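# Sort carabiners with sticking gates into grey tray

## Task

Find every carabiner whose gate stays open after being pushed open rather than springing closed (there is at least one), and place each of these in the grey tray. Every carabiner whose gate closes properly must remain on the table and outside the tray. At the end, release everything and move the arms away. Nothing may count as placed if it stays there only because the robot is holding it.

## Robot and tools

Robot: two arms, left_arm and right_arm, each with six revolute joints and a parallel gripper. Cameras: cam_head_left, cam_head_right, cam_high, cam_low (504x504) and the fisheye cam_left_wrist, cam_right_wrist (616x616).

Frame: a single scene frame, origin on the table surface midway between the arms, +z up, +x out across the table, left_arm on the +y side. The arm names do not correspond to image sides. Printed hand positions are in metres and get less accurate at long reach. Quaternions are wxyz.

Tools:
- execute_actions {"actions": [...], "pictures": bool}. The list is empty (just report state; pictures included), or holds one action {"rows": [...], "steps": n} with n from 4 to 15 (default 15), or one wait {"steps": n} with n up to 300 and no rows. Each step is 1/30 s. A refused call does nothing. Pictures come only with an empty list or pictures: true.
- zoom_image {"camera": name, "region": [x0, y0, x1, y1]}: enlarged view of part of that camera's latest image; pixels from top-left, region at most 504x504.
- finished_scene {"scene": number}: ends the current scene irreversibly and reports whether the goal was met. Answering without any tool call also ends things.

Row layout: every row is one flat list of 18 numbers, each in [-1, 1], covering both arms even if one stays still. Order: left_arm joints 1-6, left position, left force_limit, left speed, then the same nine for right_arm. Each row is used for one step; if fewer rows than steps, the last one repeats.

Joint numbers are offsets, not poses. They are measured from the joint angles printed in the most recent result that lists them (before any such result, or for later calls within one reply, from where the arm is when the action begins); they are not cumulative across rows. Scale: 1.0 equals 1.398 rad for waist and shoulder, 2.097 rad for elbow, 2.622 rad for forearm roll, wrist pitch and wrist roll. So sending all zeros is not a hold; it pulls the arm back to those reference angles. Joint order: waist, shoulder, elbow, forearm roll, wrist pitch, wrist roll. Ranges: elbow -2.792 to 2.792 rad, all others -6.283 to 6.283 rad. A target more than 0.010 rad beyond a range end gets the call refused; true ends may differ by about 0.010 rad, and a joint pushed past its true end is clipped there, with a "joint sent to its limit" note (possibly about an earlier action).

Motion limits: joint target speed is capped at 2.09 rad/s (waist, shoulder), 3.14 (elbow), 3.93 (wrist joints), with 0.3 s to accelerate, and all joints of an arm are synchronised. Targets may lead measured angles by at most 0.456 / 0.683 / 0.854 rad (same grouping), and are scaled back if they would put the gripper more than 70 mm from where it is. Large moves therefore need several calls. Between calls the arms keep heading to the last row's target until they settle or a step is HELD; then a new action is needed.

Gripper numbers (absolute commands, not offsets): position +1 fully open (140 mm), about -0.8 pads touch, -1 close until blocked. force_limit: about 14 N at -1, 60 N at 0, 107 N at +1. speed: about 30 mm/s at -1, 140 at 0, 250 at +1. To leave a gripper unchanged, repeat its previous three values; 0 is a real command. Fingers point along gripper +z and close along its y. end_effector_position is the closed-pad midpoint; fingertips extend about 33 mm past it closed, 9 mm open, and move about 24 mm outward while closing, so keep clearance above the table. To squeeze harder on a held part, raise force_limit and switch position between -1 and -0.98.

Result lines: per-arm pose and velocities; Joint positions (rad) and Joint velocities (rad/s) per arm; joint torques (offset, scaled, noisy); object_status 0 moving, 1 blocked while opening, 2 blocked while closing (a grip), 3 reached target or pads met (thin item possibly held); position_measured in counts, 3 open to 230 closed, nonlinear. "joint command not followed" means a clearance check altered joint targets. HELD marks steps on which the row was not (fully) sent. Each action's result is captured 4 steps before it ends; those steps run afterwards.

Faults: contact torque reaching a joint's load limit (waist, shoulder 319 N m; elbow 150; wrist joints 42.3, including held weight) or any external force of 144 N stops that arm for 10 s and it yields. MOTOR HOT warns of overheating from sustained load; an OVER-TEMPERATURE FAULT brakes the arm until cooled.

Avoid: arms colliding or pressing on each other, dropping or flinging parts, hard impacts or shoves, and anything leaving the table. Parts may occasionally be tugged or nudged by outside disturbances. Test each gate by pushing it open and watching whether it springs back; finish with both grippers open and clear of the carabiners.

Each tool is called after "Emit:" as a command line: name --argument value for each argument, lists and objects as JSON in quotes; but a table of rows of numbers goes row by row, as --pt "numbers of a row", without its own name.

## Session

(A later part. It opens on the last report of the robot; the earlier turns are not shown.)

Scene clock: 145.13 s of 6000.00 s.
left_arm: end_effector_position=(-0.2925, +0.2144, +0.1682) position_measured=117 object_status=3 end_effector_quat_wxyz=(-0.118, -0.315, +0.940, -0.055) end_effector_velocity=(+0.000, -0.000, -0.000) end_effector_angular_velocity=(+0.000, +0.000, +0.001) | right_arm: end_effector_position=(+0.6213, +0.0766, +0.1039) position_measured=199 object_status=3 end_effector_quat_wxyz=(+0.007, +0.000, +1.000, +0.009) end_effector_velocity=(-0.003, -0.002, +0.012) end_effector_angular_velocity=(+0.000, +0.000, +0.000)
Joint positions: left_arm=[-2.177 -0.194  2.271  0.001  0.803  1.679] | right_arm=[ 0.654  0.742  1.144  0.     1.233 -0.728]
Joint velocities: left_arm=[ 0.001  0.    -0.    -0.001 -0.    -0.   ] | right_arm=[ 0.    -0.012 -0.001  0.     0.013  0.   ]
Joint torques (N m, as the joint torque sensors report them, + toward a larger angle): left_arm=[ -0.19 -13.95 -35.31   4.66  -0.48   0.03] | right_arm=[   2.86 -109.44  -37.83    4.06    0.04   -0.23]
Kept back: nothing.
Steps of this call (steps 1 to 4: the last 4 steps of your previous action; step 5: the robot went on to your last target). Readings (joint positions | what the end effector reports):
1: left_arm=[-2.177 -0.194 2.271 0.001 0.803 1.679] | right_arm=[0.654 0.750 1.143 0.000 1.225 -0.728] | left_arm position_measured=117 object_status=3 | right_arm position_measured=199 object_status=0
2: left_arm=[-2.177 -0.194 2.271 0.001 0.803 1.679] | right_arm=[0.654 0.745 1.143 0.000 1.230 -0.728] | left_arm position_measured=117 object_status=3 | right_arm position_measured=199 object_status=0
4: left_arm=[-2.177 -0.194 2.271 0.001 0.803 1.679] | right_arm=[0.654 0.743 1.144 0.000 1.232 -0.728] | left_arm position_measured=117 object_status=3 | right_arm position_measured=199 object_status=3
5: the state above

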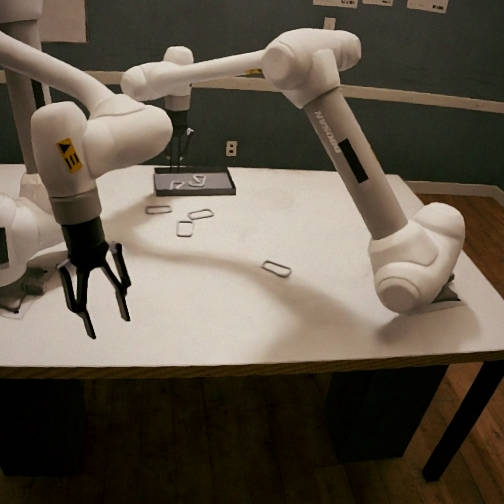

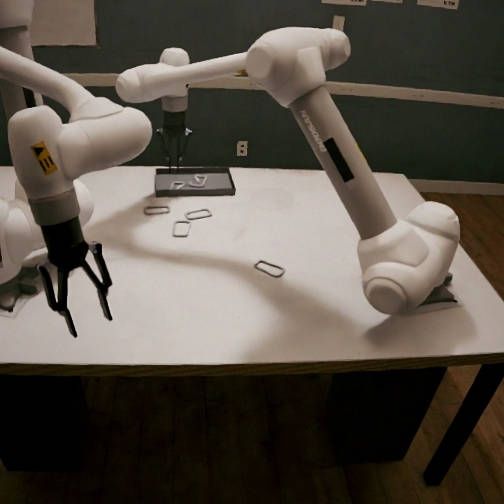

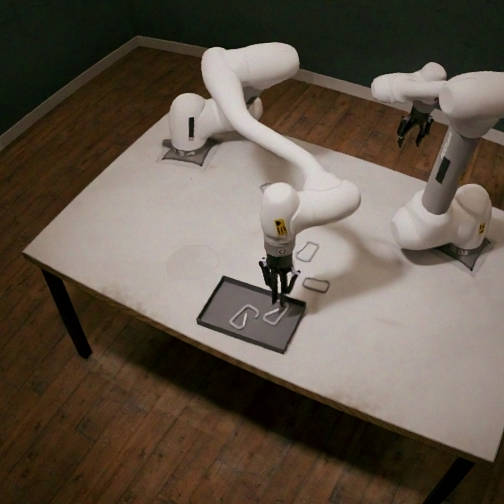

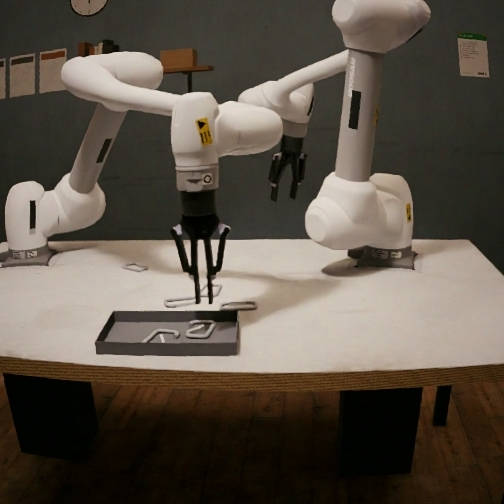

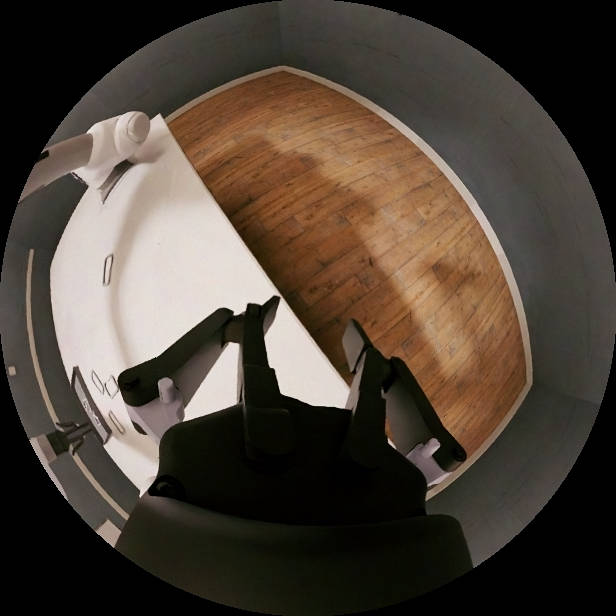

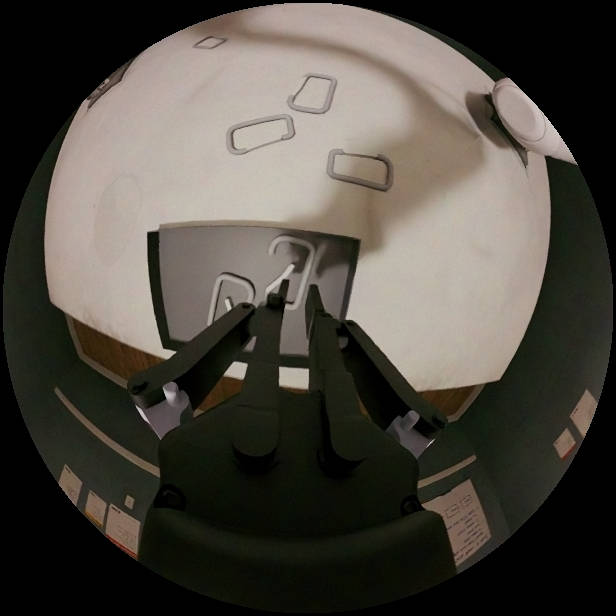

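Emit:
execute_actions --actions '[{"rows":[[0,0,0,0,0,0,0.1,-0.3,0.6,0.1316,-0.040,0.0737,0,-0.0366,-0.424,0.1,-0.3,0.6]],"steps":15}]'

Emit:
execute_actions --actions '[{"steps":12}]' --pictures true

Scene clock: 145.77 s of 6000.00 s.
left_arm: end_effector_position=(-0.2925, +0.2144, +0.1682) position_measured=117 object_status=3 end_effector_quat_wxyz=(-0.118, -0.315, +0.940, -0.055) end_effector_velocity=(-0.001, +0.001, +0.000) end_effector_angular_velocity=(+0.000, +0.001, -0.003) | right_arm: end_effector_position=(+0.5350, +0.1124, +0.0895) position_measured=117 object_status=0 end_effector_quat_wxyz=(+0.009, -0.300, +0.954, +0.007) end_effector_velocity=(-0.299, +0.104, -0.052) end_effector_angular_velocity=(-0.033, -0.035, +2.467)
Joint positions: left_arm=[-2.177 -0.194  2.271  0.001  0.803  1.679] | right_arm=[ 0.748  0.713  1.223  0.001  1.184 -1.242]
Joint velocities: left_arm=[-0.003 -0.     0.    -0.001  0.     0.   ] | right_arm=[ 0.324 -0.096  0.271  0.    -0.168 -2.144]
Joint torques (N m, as the joint torque sensors report them, + toward a larger angle): left_arm=[ -0.81 -14.34 -35.38   4.66  -0.56   0.13] | right_arm=[   3.68 -108.64  -36.6     4.09   -0.1     0.  ]
Steps of this call (steps 1 to 8: the robot went on to your last target; steps 9 to 19: the first 11 steps of this action). Readings (joint positions | what the end effector reports):
9: left_arm=[-2.177 -0.194 2.271 0.001 0.803 1.679] | right_arm=[0.654 0.741 1.144 0.000 1.234 -0.729] | left_arm position_measured=117 object_status=3 | right_arm position_measured=199 object_status=0
10: left_arm=[-2.177 -0.194 2.271 0.001 0.803 1.679] | right_arm=[0.655 0.741 1.145 0.000 1.233 -0.736] | left_arm position_measured=117 object_status=3 | right_arm position_measured=195 object_status=0
12: left_arm=[-2.177 -0.194 2.271 0.001 0.803 1.679] | right_arm=[0.666 0.737 1.155 0.000 1.226 -0.792] | left_arm position_measured=117 object_status=3 | right_arm position_measured=173 object_status=0
16: left_arm=[-2.177 -0.194 2.271 0.001 0.803 1.679] | right_arm=[0.715 0.723 1.196 0.001 1.201 -1.033] | left_arm position_measured=117 object_status=3 | right_arm position_measured=128 object_status=0
19: the state above

Scene clock: 146.17 s of 6000.00 s.
left_arm: end_effector_position=(-0.2925, +0.2144, +0.1682) position_measured=117 object_status=3 end_effector_quat_wxyz=(-0.118, -0.315, +0.940, -0.055) end_effector_velocity=(-0.000, +0.000, +0.000) end_effector_angular_velocity=(+0.000, +0.001, +0.001) | right_arm: end_effector_position=(+0.4522, +0.1361, +0.0752) position_measured=117 object_status=3 end_effector_quat_wxyz=(+0.009, -0.602, +0.799, +0.004) end_effector_velocity=(-0.003, +0.000, -0.000) end_effector_angular_velocity=(+0.001, -0.002, +0.053)
Joint positions: left_arm=[-2.177 -0.194  2.271  0.001  0.803  1.679] | right_arm=[ 0.837  0.686  1.298  0.001  1.137 -1.837]
Joint velocities: left_arm=[-0.    -0.     0.    -0.    -0.    -0.001] | right_arm=[ 0.003 -0.003  0.005  0.    -0.004 -0.05 ]
Joint torques (N m, as the joint torque sensors report them, + toward a larger angle): left_arm=[ -0.18 -14.61 -35.26   4.7   -0.48  -0.05] | right_arm=[  -0.58 -107.74  -37.12    4.16   -0.26    0.08]
Kept back: nothing.
Steps of this call (steps 1 to 4: the last 4 steps of your previous action; steps 5 to 12: the robot went on to your last target). Readings (joint positions | what the end effector reports):
1: left_arm=[-2.177 -0.194 2.271 0.001 0.803 1.679] | right_arm=[0.759 0.709 1.233 0.001 1.178 -1.316] | left_arm position_measured=117 object_status=3 | right_arm position_measured=117 object_status=0
2: left_arm=[-2.177 -0.194 2.271 0.001 0.803 1.679] | right_arm=[0.770 0.706 1.242 0.001 1.172 -1.390] | left_arm position_measured=117 object_status=3 | right_arm position_measured=117 object_status=0
4: left_arm=[-2.177 -0.194 2.271 0.001 0.803 1.679] | right_arm=[0.793 0.700 1.260 0.001 1.161 -1.538] | left_arm position_measured=117 object_status=3 | right_arm position_measured=117 object_status=3
8: left_arm=[-2.177 -0.194 2.271 0.001 0.803 1.679] | right_arm=[0.828 0.689 1.290 0.001 1.142 -1.771] | left_arm position_measured=117 object_status=3 | right_arm position_measured=117 object_status=3
12: the state above

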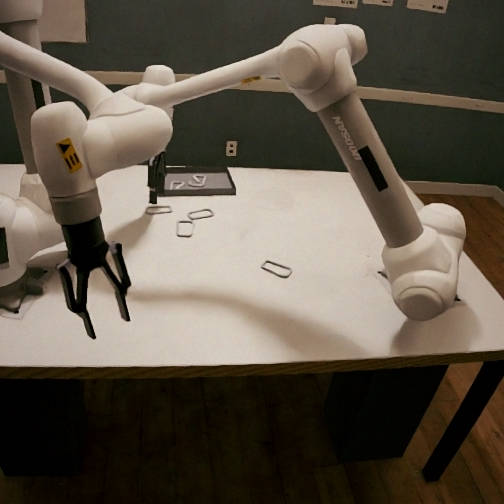

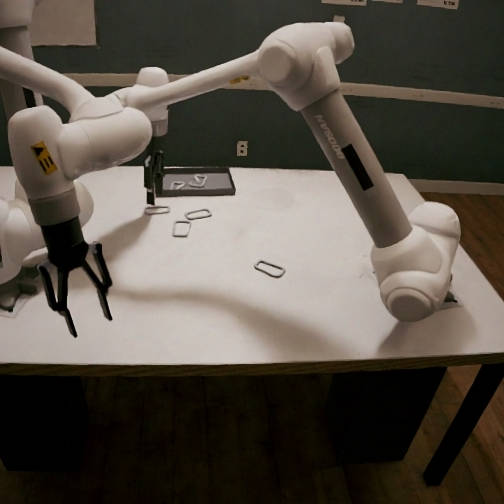

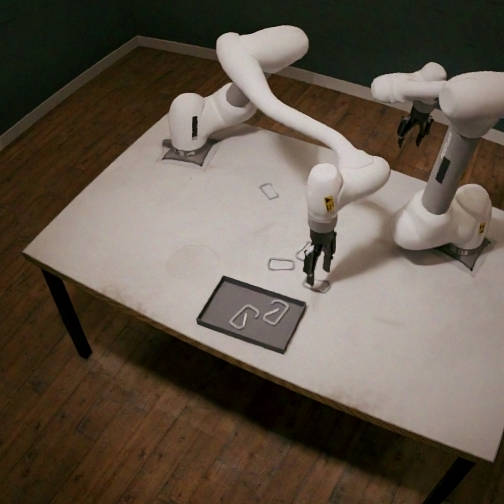

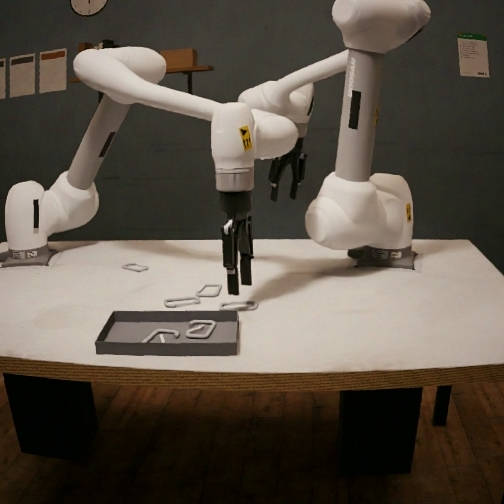

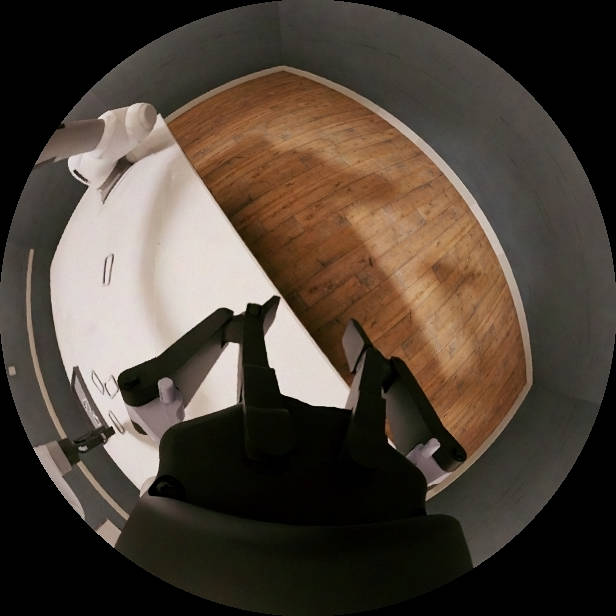

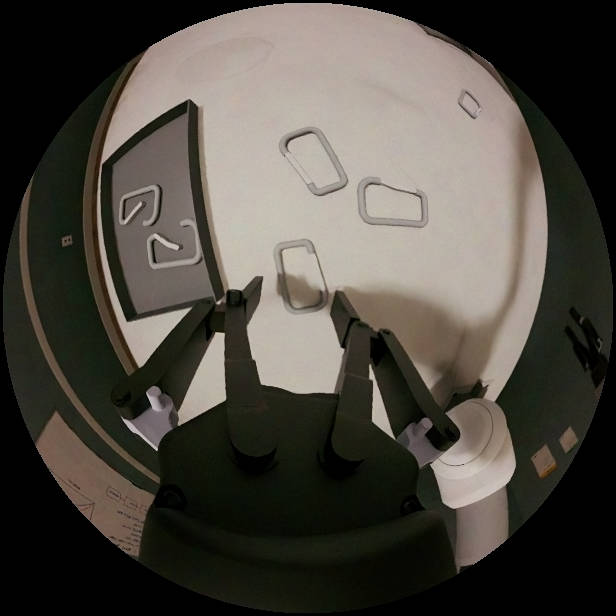

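Emit:
execute_actions --actions '[{"rows":[[0,0,0,0,0,0,0.1,-0.3,0.6,0,0.012,0.0091,0,-0.0137,-0.065,0.1,-0.3,0.6]],"steps":15}]' --pictures true

Scene clock: 146.73 s of 6000.00 s.
left_arm: end_effector_position=(-0.2925, +0.2144, +0.1682) position_measured=117 object_status=3 end_effector_quat_wxyz=(-0.118, -0.315, +0.940, -0.055) end_effector_velocity=(-0.000, +0.000, +0.000) end_effector_angular_velocity=(-0.000, +0.001, +0.000) | right_arm: end_effector_position=(+0.4518, +0.1360, +0.0507) position_measured=117 object_status=3 end_effector_quat_wxyz=(+0.010, -0.667, +0.745, +0.003) end_effector_velocity=(-0.001, -0.001, -0.005) end_effector_angular_velocity=(-0.002, -0.001, +0.025)
Joint positions: left_arm=[-2.177 -0.194  2.271  0.001  0.803  1.679] | right_arm=[ 0.838  0.703  1.317  0.001  1.102 -2.005]
Joint velocities: left_arm=[-0.001 -0.001  0.     0.     0.    -0.002] | right_arm=[ 0.001  0.003  0.004 -0.001 -0.005 -0.024]
Joint torques (N m, as the joint torque sensors report them, + toward a larger angle): left_arm=[ -0.28 -14.73 -35.7    4.63  -0.47   0.  ] | right_arm=[   2.41 -106.2   -34.73    4.19   -0.3    -0.08]
Steps of this call (steps 1 to 6: the robot went on to your last target; steps 7 to 17: the first 11 steps of this action). Readings (joint positions | what the end effector reports):
7: left_arm=[-2.177 -0.194 2.271 0.001 0.803 1.679] | right_arm=[0.838 0.686 1.298 0.001 1.137 -1.840] | left_arm position_measured=117 object_status=3 | right_arm position_measured=117 object_status=3
8: left_arm=[-2.177 -0.194 2.271 0.001 0.803 1.679] | right_arm=[0.838 0.686 1.299 0.001 1.135 -1.847] | left_arm position_measured=117 object_status=3 | right_arm position_measured=117 object_status=3
10: left_arm=[-2.177 -0.194 2.271 0.001 0.803 1.679] | right_arm=[0.838 0.692 1.305 0.001 1.124 -1.902] | left_arm position_measured=117 object_status=3 | right_arm position_measured=117 object_status=3
14: left_arm=[-2.177 -0.194 2.271 0.001 0.803 1.679] | right_arm=[0.838 0.702 1.316 0.000 1.103 -1.998] | left_arm position_measured=117 object_status=3 | right_arm position_measured=117 object_status=3
17: the state above

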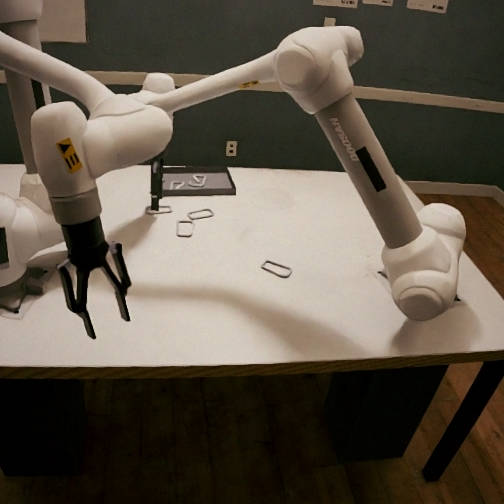

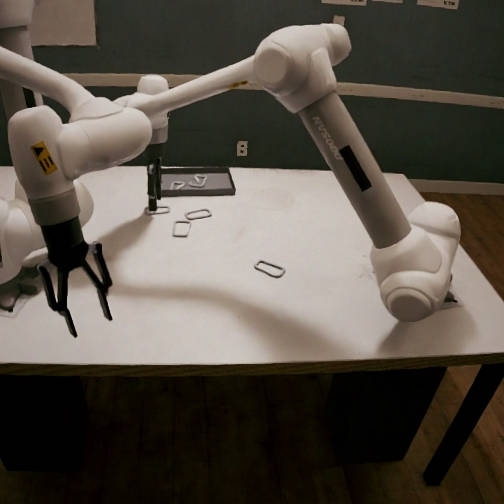

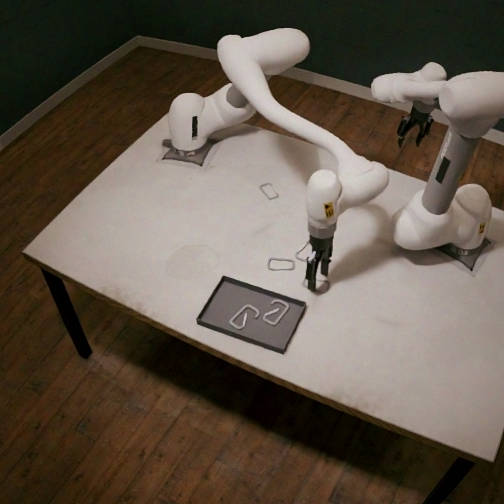

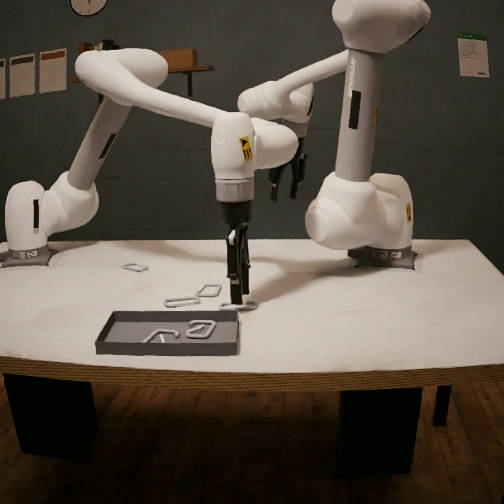

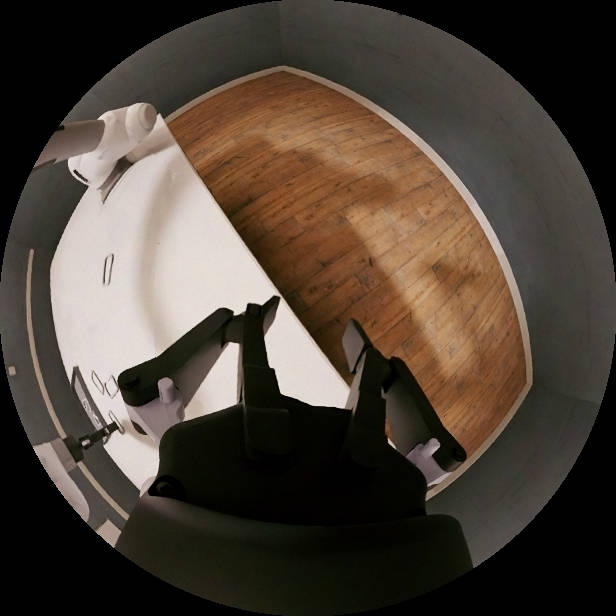

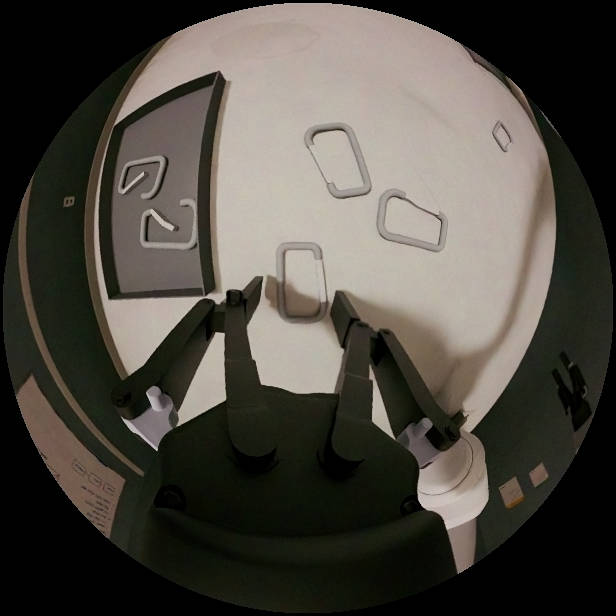

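Emit:
execute_actions --actions '[{"rows":[[0,0,0,0,0,0,0.1,-0.3,0.6,0,0.007,0.0053,0,-0.0079,0,0.1,-0.3,0.6]],"steps":12}]'

Emit:
execute_actions --actions '[{"rows":[[0,0,0,0,0,0,0.1,-0.3,0.6,0,0,0,0,0,0,-0.36,-0.3,0.2]],"steps":15}]' --pictures true

Scene clock: 147.17 s of 6000.00 s.
left_arm: end_effector_position=(-0.2925, +0.2144, +0.1682) position_measured=117 object_status=3 end_effector_quat_wxyz=(-0.118, -0.315, +0.940, -0.055) end_effector_velocity=(+0.001, -0.001, -0.000) end_effector_angular_velocity=(+0.000, -0.000, +0.003) | right_arm: end_effector_position=(+0.4515, +0.1354, +0.0368) position_measured=117 object_status=3 end_effector_quat_wxyz=(+0.010, -0.667, +0.745, +0.003) end_effector_velocity=(-0.000, +0.001, -0.006) end_effector_angular_velocity=(+0.003, -0.001, -0.003)
Joint positions: left_arm=[-2.177 -0.194  2.271  0.001  0.803  1.679] | right_arm=[ 0.837  0.712  1.327  0.     1.082 -2.006]
Joint velocities: left_arm=[ 0.002  0.    -0.     0.001  0.    -0.002] | right_arm=[ 0.     0.004  0.005  0.    -0.012  0.003]
Joint torques (N m, as the joint torque sensors report them, + toward a larger angle): left_arm=[ -0.63 -14.44 -35.69   4.7   -0.5    0.02] | right_arm=[   4.9  -108.28  -35.61    4.23   -0.43   -0.01]
Steps of this call (steps 1 to 4: the last 4 steps of your previous action; step 5: the robot went on to your last target; steps 6 to 13: the first 8 steps of this action). Readings (joint positions | what the end effector reports):
6: left_arm=[-2.177 -0.194 2.271 0.001 0.803 1.679] | right_arm=[0.837 0.703 1.317 0.001 1.101 -2.007] | left_arm position_measured=117 object_status=3 | right_arm position_measured=117 object_status=3
7: left_arm=[-2.177 -0.194 2.271 0.001 0.803 1.679] | right_arm=[0.837 0.705 1.319 0.001 1.097 -2.007] | left_arm position_measured=117 object_status=3 | right_arm position_measured=117 object_status=3
9: left_arm=[-2.177 -0.194 2.271 0.001 0.803 1.679] | right_arm=[0.837 0.710 1.325 0.000 1.087 -2.007] | left_arm position_measured=117 object_status=3 | right_arm position_measured=117 object_status=3
13: the state above

Scene clock: 147.67 s of 6000.00 s.
left_arm: end_effector_position=(-0.2925, +0.2144, +0.1682) position_measured=117 object_status=3 end_effector_quat_wxyz=(-0.118, -0.315, +0.940, -0.055) end_effector_velocity=(-0.001, +0.001, -0.000) end_effector_angular_velocity=(+0.001, -0.000, -0.001) | right_arm: end_effector_position=(+0.4515, +0.1354, +0.0363) position_measured=147 object_status=0 end_effector_quat_wxyz=(+0.010, -0.667, +0.745, +0.003) end_effector_velocity=(+0.000, -0.000, +0.000) end_effector_angular_velocity=(+0.000, -0.000, -0.000)
Joint positions: left_arm=[-2.177 -0.194  2.271  0.001  0.803  1.679] | right_arm=[ 0.837  0.713  1.328  0.     1.081 -2.006]
Joint velocities: left_arm=[-0.002  0.001  0.    -0.     0.    -0.001] | right_arm=[-0. -0. -0.  0. -0. -0.]
Joint torques (N m, as the joint torque sensors report them, + toward a larger angle): left_arm=[ -0.84 -14.42 -35.42   4.68  -0.45   0.16] | right_arm=[  4.17 -86.66 -25.33   4.25  -0.17  -0.32]
Steps of this call (steps 1 to 4: the last 4 steps of your previous action; steps 5 to 15: the first 11 steps of this action, its rows measured from where the robot was after step 4). Readings (joint positions | what the end effector reports):
4: left_arm=[-2.177 -0.194 2.271 0.001 0.803 1.679] | right_arm=[0.837 0.713 1.328 0.000 1.081 -2.006] | left_arm position_measured=117 object_status=3 | right_arm position_measured=117 object_status=3
5: left_arm=[-2.177 -0.194 2.271 0.001 0.803 1.679] | right_arm=[0.837 0.713 1.328 0.000 1.081 -2.006] | left_arm position_measured=117 object_status=3 | right_arm position_measured=117 object_status=0
6: left_arm=[-2.177 -0.194 2.271 0.001 0.803 1.679] | right_arm=[0.837 0.713 1.328 0.000 1.081 -2.006] | left_arm position_measured=117 object_status=3 | right_arm position_measured=120 object_status=0
8: left_arm=[-2.177 -0.194 2.271 0.001 0.803 1.679] | right_arm=[0.837 0.713 1.328 0.000 1.081 -2.006] | left_arm position_measured=117 object_status=3 | right_arm position_measured=137 object_status=0
12: left_arm=[-2.177 -0.194 2.271 0.001 0.803 1.679] | right_arm=[0.837 0.713 1.328 0.000 1.081 -2.006] | left_arm position_measured=117 object_status=3 | right_arm position_measured=147 object_status=0
15: the state above

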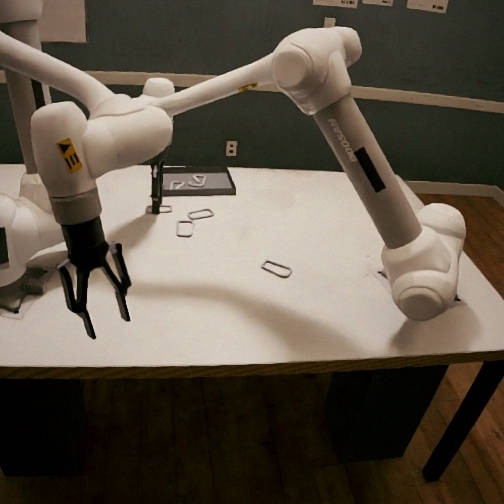

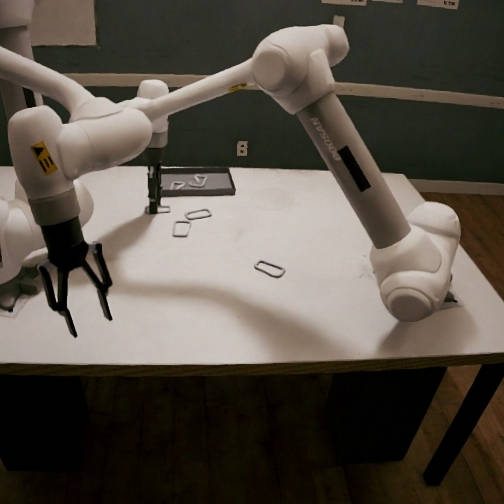

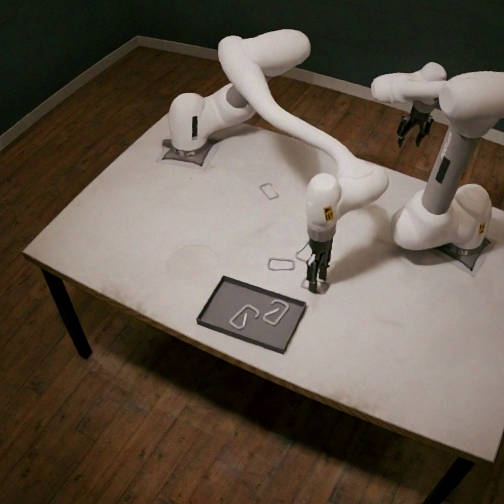

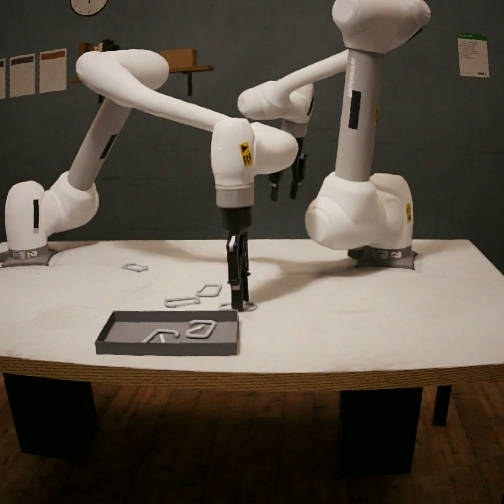

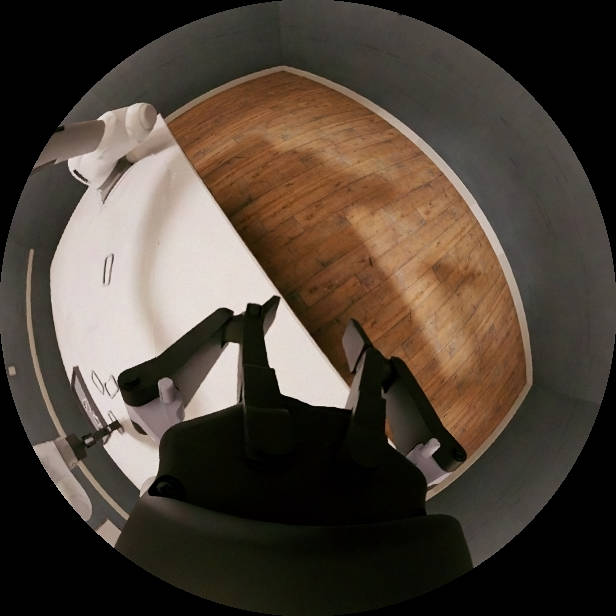

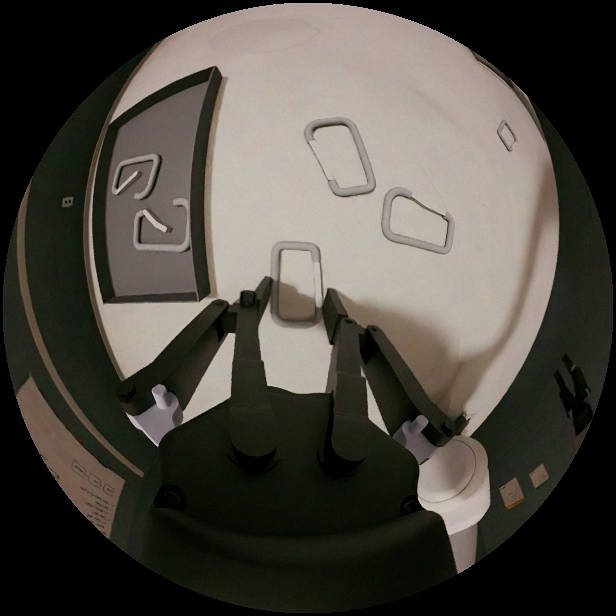

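Emit:
execute_actions --actions '[{"rows":[[0,0,0,0,0,0,0.1,-0.3,0.6,0,0,0,0,0,0,0.1,-0.3,0.8],[0,0,0,0,0,0,0.1,-0.3,0.6,0,0,0,0,0,0,0.1,-0.3,0.8],[0,0,0,0,0,0,0.1,-0.3,0.6,0,0,0,0,0,0,0.1,-0.3,0.8],[0,0,0,0,0,0,0.1,-0.3,0.6,-0.0043,-0.0145,0.0162,0,-0.0052,-0.002,0.1,-0.3,0.8]],"steps":15}]'

Emit:
execute_actions --actions '[{"steps":4}]'

Emit:
execute_actions --actions '[{"rows":[[0,0,0,0,0,0,0.1,-0.3,0.6,0,0,0,0,0,0,-0.36,-0.3,0.2]],"steps":15}]' --pictures true

Scene clock: 148.37 s of 6000.00 s.
left_arm: end_effector_position=(-0.2925, +0.2144, +0.1682) position_measured=117 object_status=3 end_effector_quat_wxyz=(-0.118, -0.315, +0.940, -0.055) end_effector_velocity=(-0.000, +0.000, +0.000) end_effector_angular_velocity=(-0.001, -0.000, -0.002) | right_arm: end_effector_position=(+0.4494, +0.1222, +0.0375) position_measured=117 object_status=0 end_effector_quat_wxyz=(+0.010, -0.667, +0.745, +0.003) end_effector_velocity=(-0.001, -0.008, +0.001) end_effector_angular_velocity=(+0.001, -0.000, +0.000)
Joint positions: left_arm=[-2.177 -0.194  2.271  0.001  0.803  1.679] | right_arm=[ 0.832  0.693  1.36   0.     1.068 -2.01 ]
Joint velocities: left_arm=[-0.001 -0.001 -0.     0.     0.     0.002] | right_arm=[-0.004 -0.012  0.02   0.    -0.008 -0.004]
Joint torques (N m, as the joint torque sensors report them, + toward a larger angle): left_arm=[ -0.07 -14.79 -35.38   4.64  -0.47   0.04] | right_arm=[   1.99 -101.47  -36.35    3.9    -0.36    0.  ]
Steps of this call (steps 1 to 4: the last 4 steps of your previous action; steps 5 to 10: the robot went on to your last target; steps 11 to 21: the first 11 steps of this action). Readings (joint positions | what the end effector reports):
11: left_arm=[-2.177 -0.194 2.271 0.001 0.803 1.679] | right_arm=[0.837 0.713 1.328 0.000 1.081 -2.006] | left_arm position_measured=117 object_status=3 | right_arm position_measured=147 object_status=0
12: left_arm=[-2.177 -0.194 2.271 0.001 0.803 1.679] | right_arm=[0.837 0.713 1.328 0.000 1.081 -2.006] | left_arm position_measured=117 object_status=3 | right_arm position_measured=147 object_status=0
14: left_arm=[-2.177 -0.194 2.271 0.001 0.803 1.679] | right_arm=[0.837 0.713 1.328 0.000 1.081 -2.006] | left_arm position_measured=117 object_status=3 | right_arm position_measured=124 object_status=0
18: left_arm=[-2.177 -0.194 2.271 0.001 0.803 1.679] | right_arm=[0.833 0.696 1.355 0.000 1.070 -2.009] | left_arm position_measured=117 object_status=3 | right_arm position_measured=117 object_status=0
21: the state above

Scene clock: 148.50 s of 6000.00 s.
left_arm: end_effector_position=(-0.2925, +0.2144, +0.1682) position_measured=117 object_status=3 end_effector_quat_wxyz=(-0.118, -0.315, +0.940, -0.055) end_effector_velocity=(-0.001, +0.001, +0.000) end_effector_angular_velocity=(-0.000, +0.000, -0.003) | right_arm: end_effector_position=(+0.4494, +0.1217, +0.0376) position_measured=117 object_status=3 end_effector_quat_wxyz=(+0.010, -0.667, +0.745, +0.003) end_effector_velocity=(+0.000, -0.001, +0.002) end_effector_angular_velocity=(+0.002, -0.000, -0.001)
Joint positions: left_arm=[-2.177 -0.194  2.271  0.001  0.803  1.679] | right_arm=[ 0.832  0.692  1.361  0.     1.068 -2.011]
Joint velocities: left_arm=[-0.003 -0.001  0.     0.     0.     0.   ] | right_arm=[-0.001 -0.003  0.003  0.001 -0.001 -0.   ]
Joint torques (N m, as the joint torque sensors report them, + toward a larger angle): left_arm=[ -1.24 -14.2  -35.42   4.64  -0.44   0.06] | right_arm=[   1.61 -103.5   -35.91    3.97   -0.27   -0.24]
Kept back: nothing.
Steps of this call (steps 1 to 4: the last 4 steps of your previous action). Readings (joint positions | what the end effector reports):
1: left_arm=[-2.177 -0.194 2.271 0.001 0.803 1.679] | right_arm=[0.832 0.693 1.361 0.000 1.068 -2.011] | left_arm position_measured=117 object_status=3 | right_arm position_measured=117 object_status=0
2: left_arm=[-2.177 -0.194 2.271 0.001 0.803 1.679] | right_arm=[0.832 0.693 1.361 0.000 1.068 -2.011] | left_arm position_measured=117 object_status=3 | right_arm position_measured=117 object_status=0
4: the state above

Scene clock: 148.87 s of 6000.00 s.
left_arm: end_effector_position=(-0.2925, +0.2144, +0.1682) position_measured=117 object_status=3 end_effector_quat_wxyz=(-0.118, -0.315, +0.940, -0.055) end_effector_velocity=(+0.000, -0.000, -0.000) end_effector_angular_velocity=(+0.001, -0.000, +0.002) | right_arm: end_effector_position=(+0.4495, +0.1218, +0.0380) position_measured=170 object_status=0 end_effector_quat_wxyz=(+0.010, -0.667, +0.745, +0.003) end_effector_velocity=(-0.000, -0.000, -0.001) end_effector_angular_velocity=(-0.002, -0.000, +0.001)
Joint positions: left_arm=[-2.177 -0.194  2.271  0.001  0.803  1.679] | right_arm=[ 0.832  0.692  1.361  0.     1.067 -2.011]
Joint velocities: left_arm=[ 0.001  0.    -0.    -0.     0.    -0.001] | right_arm=[ 0.     0.001 -0.    -0.001  0.     0.   ]
Joint torques (N m, as the joint torque sensors report them, + toward a larger angle): left_arm=[ -0.4  -14.48 -35.35   4.54  -0.5   -0.01] | right_arm=[  7.64 -68.   -14.87   6.28   0.67  -0.3 ]
Steps of this call (steps 1 to 11: the first 11 steps of this action). Readings (joint positions | what the end effector reports):
1: left_arm=[-2.177 -0.194 2.271 0.001 0.803 1.679] | right_arm=[0.832 0.692 1.361 0.000 1.068 -2.011] | left_arm position_measured=117 object_status=3 | right_arm position_measured=117 object_status=0
2: left_arm=[-2.177 -0.194 2.271 0.001 0.803 1.679] | right_arm=[0.832 0.692 1.361 0.000 1.068 -2.011] | left_arm position_measured=117 object_status=3 | right_arm position_measured=120 object_status=0
4: left_arm=[-2.177 -0.194 2.271 0.001 0.803 1.679] | right_arm=[0.832 0.692 1.361 0.000 1.068 -2.011] | left_arm position_measured=117 object_status=3 | right_arm position_measured=137 object_status=0
8: left_arm=[-2.177 -0.194 2.271 0.001 0.803 1.679] | right_arm=[0.832 0.692 1.361 0.000 1.067 -2.011] | left_arm position_measured=117 object_status=3 | right_arm position_measured=170 object_status=0
11: the state above

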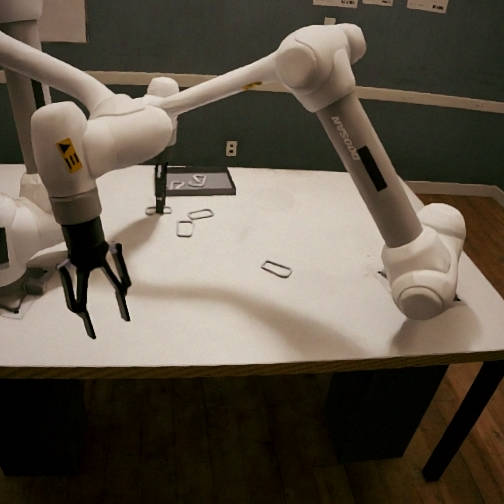

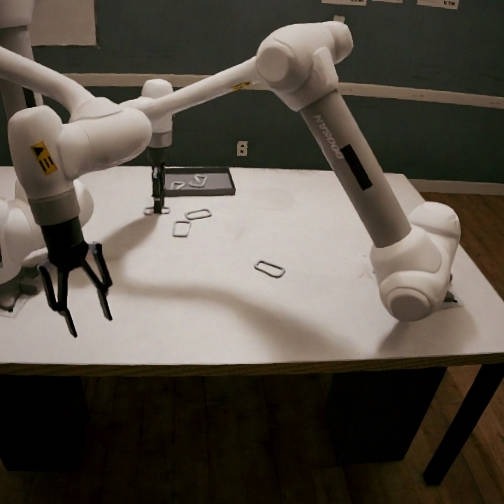

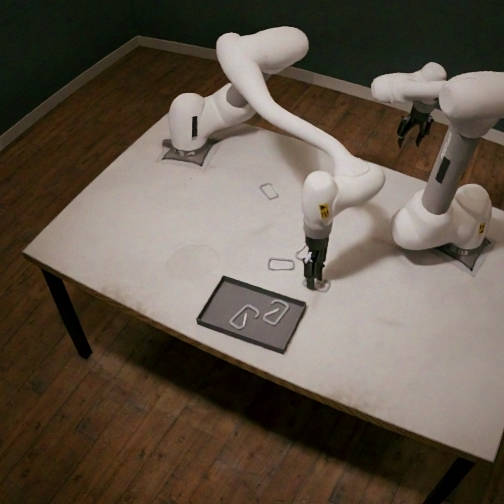

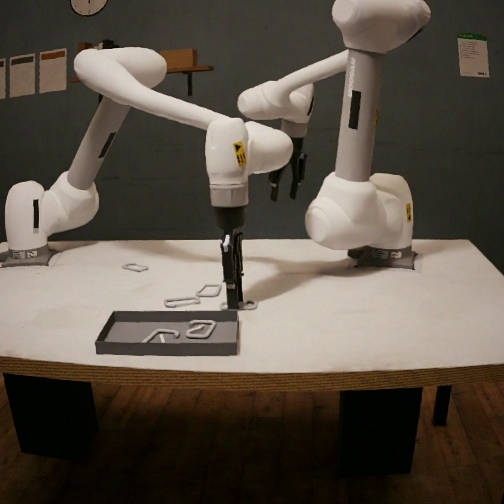

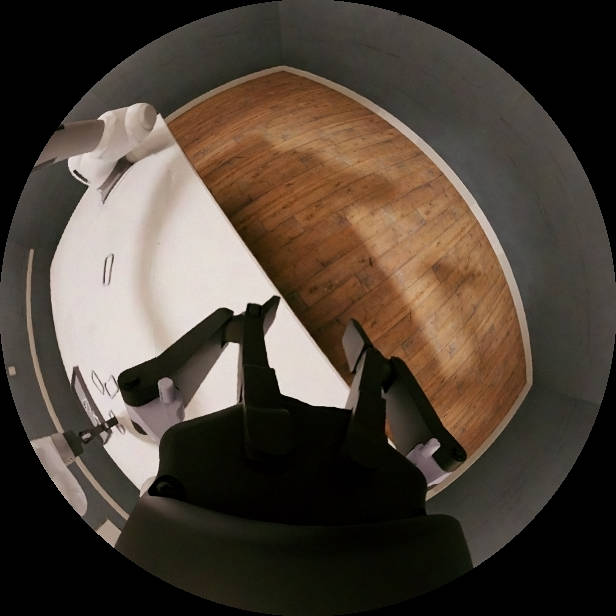

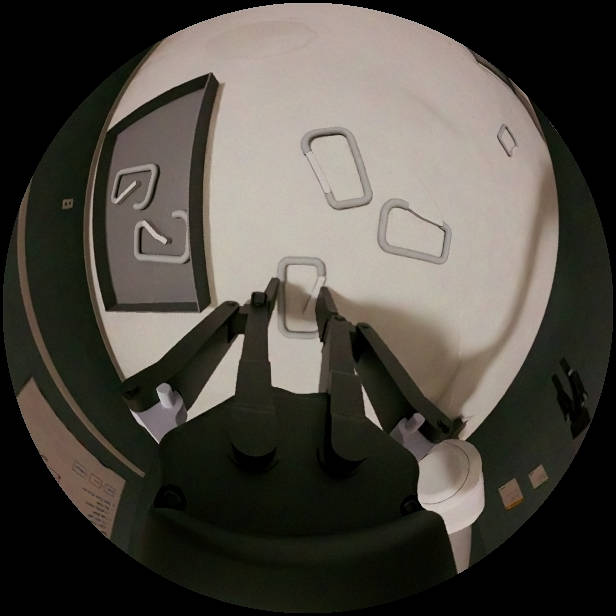

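Gate opened. Release.

Emit:
execute_actions --actions '[{"rows":[[0,0,0,0,0,0,0.1,-0.3,0.6,0,-0.003,0,0,0,0,0.1,-0.3,0.8]],"steps":15}]' --pictures true

Scene clock: 149.73 s of 6000.00 s.
left_arm: end_effector_position=(-0.2925, +0.2144, +0.1682) position_measured=117 object_status=3 end_effector_quat_wxyz=(-0.118, -0.315, +0.940, -0.055) end_effector_velocity=(-0.001, +0.001, +0.000) end_effector_angular_velocity=(+0.000, +0.001, -0.002) | right_arm: end_effector_position=(+0.4497, +0.1221, +0.0416) position_measured=117 object_status=0 end_effector_quat_wxyz=(+0.012, -0.667, +0.745, +0.004) end_effector_velocity=(+0.000, +0.000, +0.002) end_effector_angular_velocity=(+0.002, -0.002, -0.001)
Joint positions: left_arm=[-2.177 -0.194  2.271  0.001  0.803  1.679] | right_arm=[ 0.832  0.688  1.361  0.001  1.068 -2.011]
Joint velocities: left_arm=[-0.003 -0.001  0.    -0.001 -0.    -0.001] | right_arm=[ 0.    -0.002 -0.    -0.001 -0.     0.001]
Joint torques (N m, as the joint torque sensors report them, + toward a larger angle): left_arm=[ -0.71 -14.96 -35.31   4.69  -0.44  -0.01] | right_arm=[   5.26 -103.91  -35.16    3.93   -0.24   -0.39]
Steps of this call (steps 1 to 4: the last 4 steps of your previous action; steps 5 to 15: the robot went on to your last target; steps 16 to 26: the first 11 steps of this action). Readings (joint positions | what the end effector reports):
16: left_arm=[-2.177 -0.194 2.271 0.001 0.803 1.679] | right_arm=[0.832 0.692 1.361 0.000 1.067 -2.011] | left_arm position_measured=117 object_status=3 | right_arm position_measured=170 object_status=0
17: left_arm=[-2.177 -0.194 2.271 0.001 0.803 1.679] | right_arm=[0.832 0.692 1.362 0.001 1.068 -2.011] | left_arm position_measured=117 object_status=3 | right_arm position_measured=168 object_status=0
19: left_arm=[-2.177 -0.194 2.271 0.001 0.803 1.679] | right_arm=[0.832 0.690 1.362 0.001 1.068 -2.011] | left_arm position_measured=117 object_status=3 | right_arm position_measured=141 object_status=0
23: left_arm=[-2.177 -0.194 2.271 0.001 0.803 1.679] | right_arm=[0.832 0.688 1.361 0.001 1.068 -2.011] | left_arm position_measured=117 object_status=3 | right_arm position_measured=117 object_status=0
26: the state above

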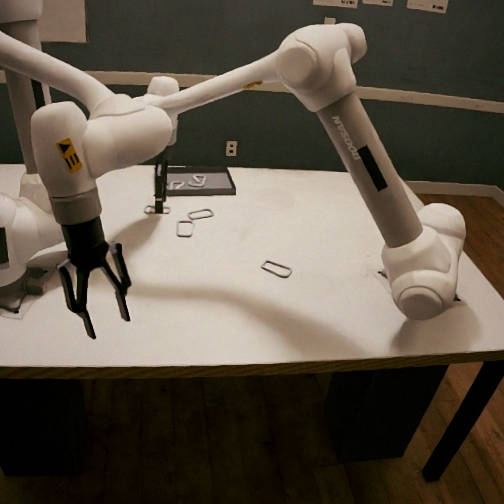

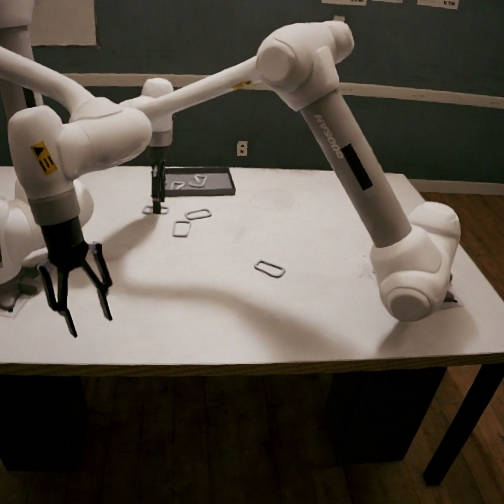

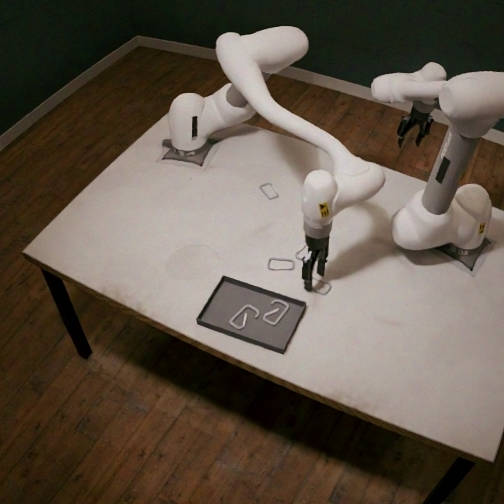

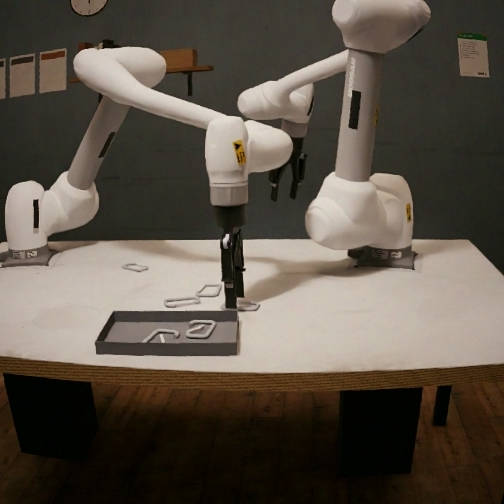

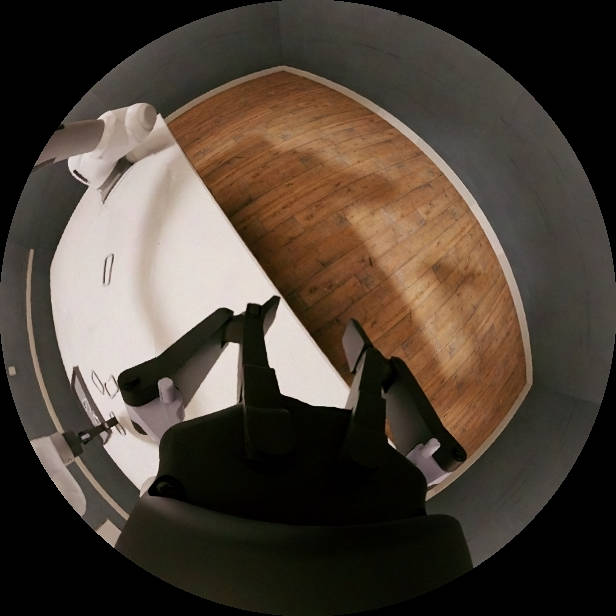

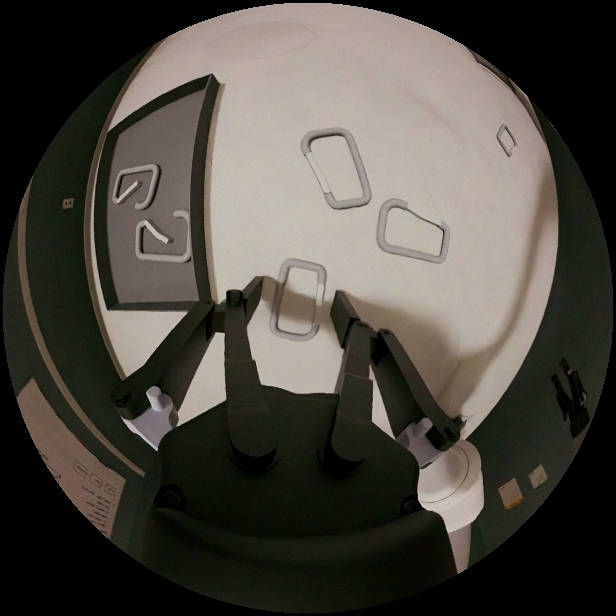

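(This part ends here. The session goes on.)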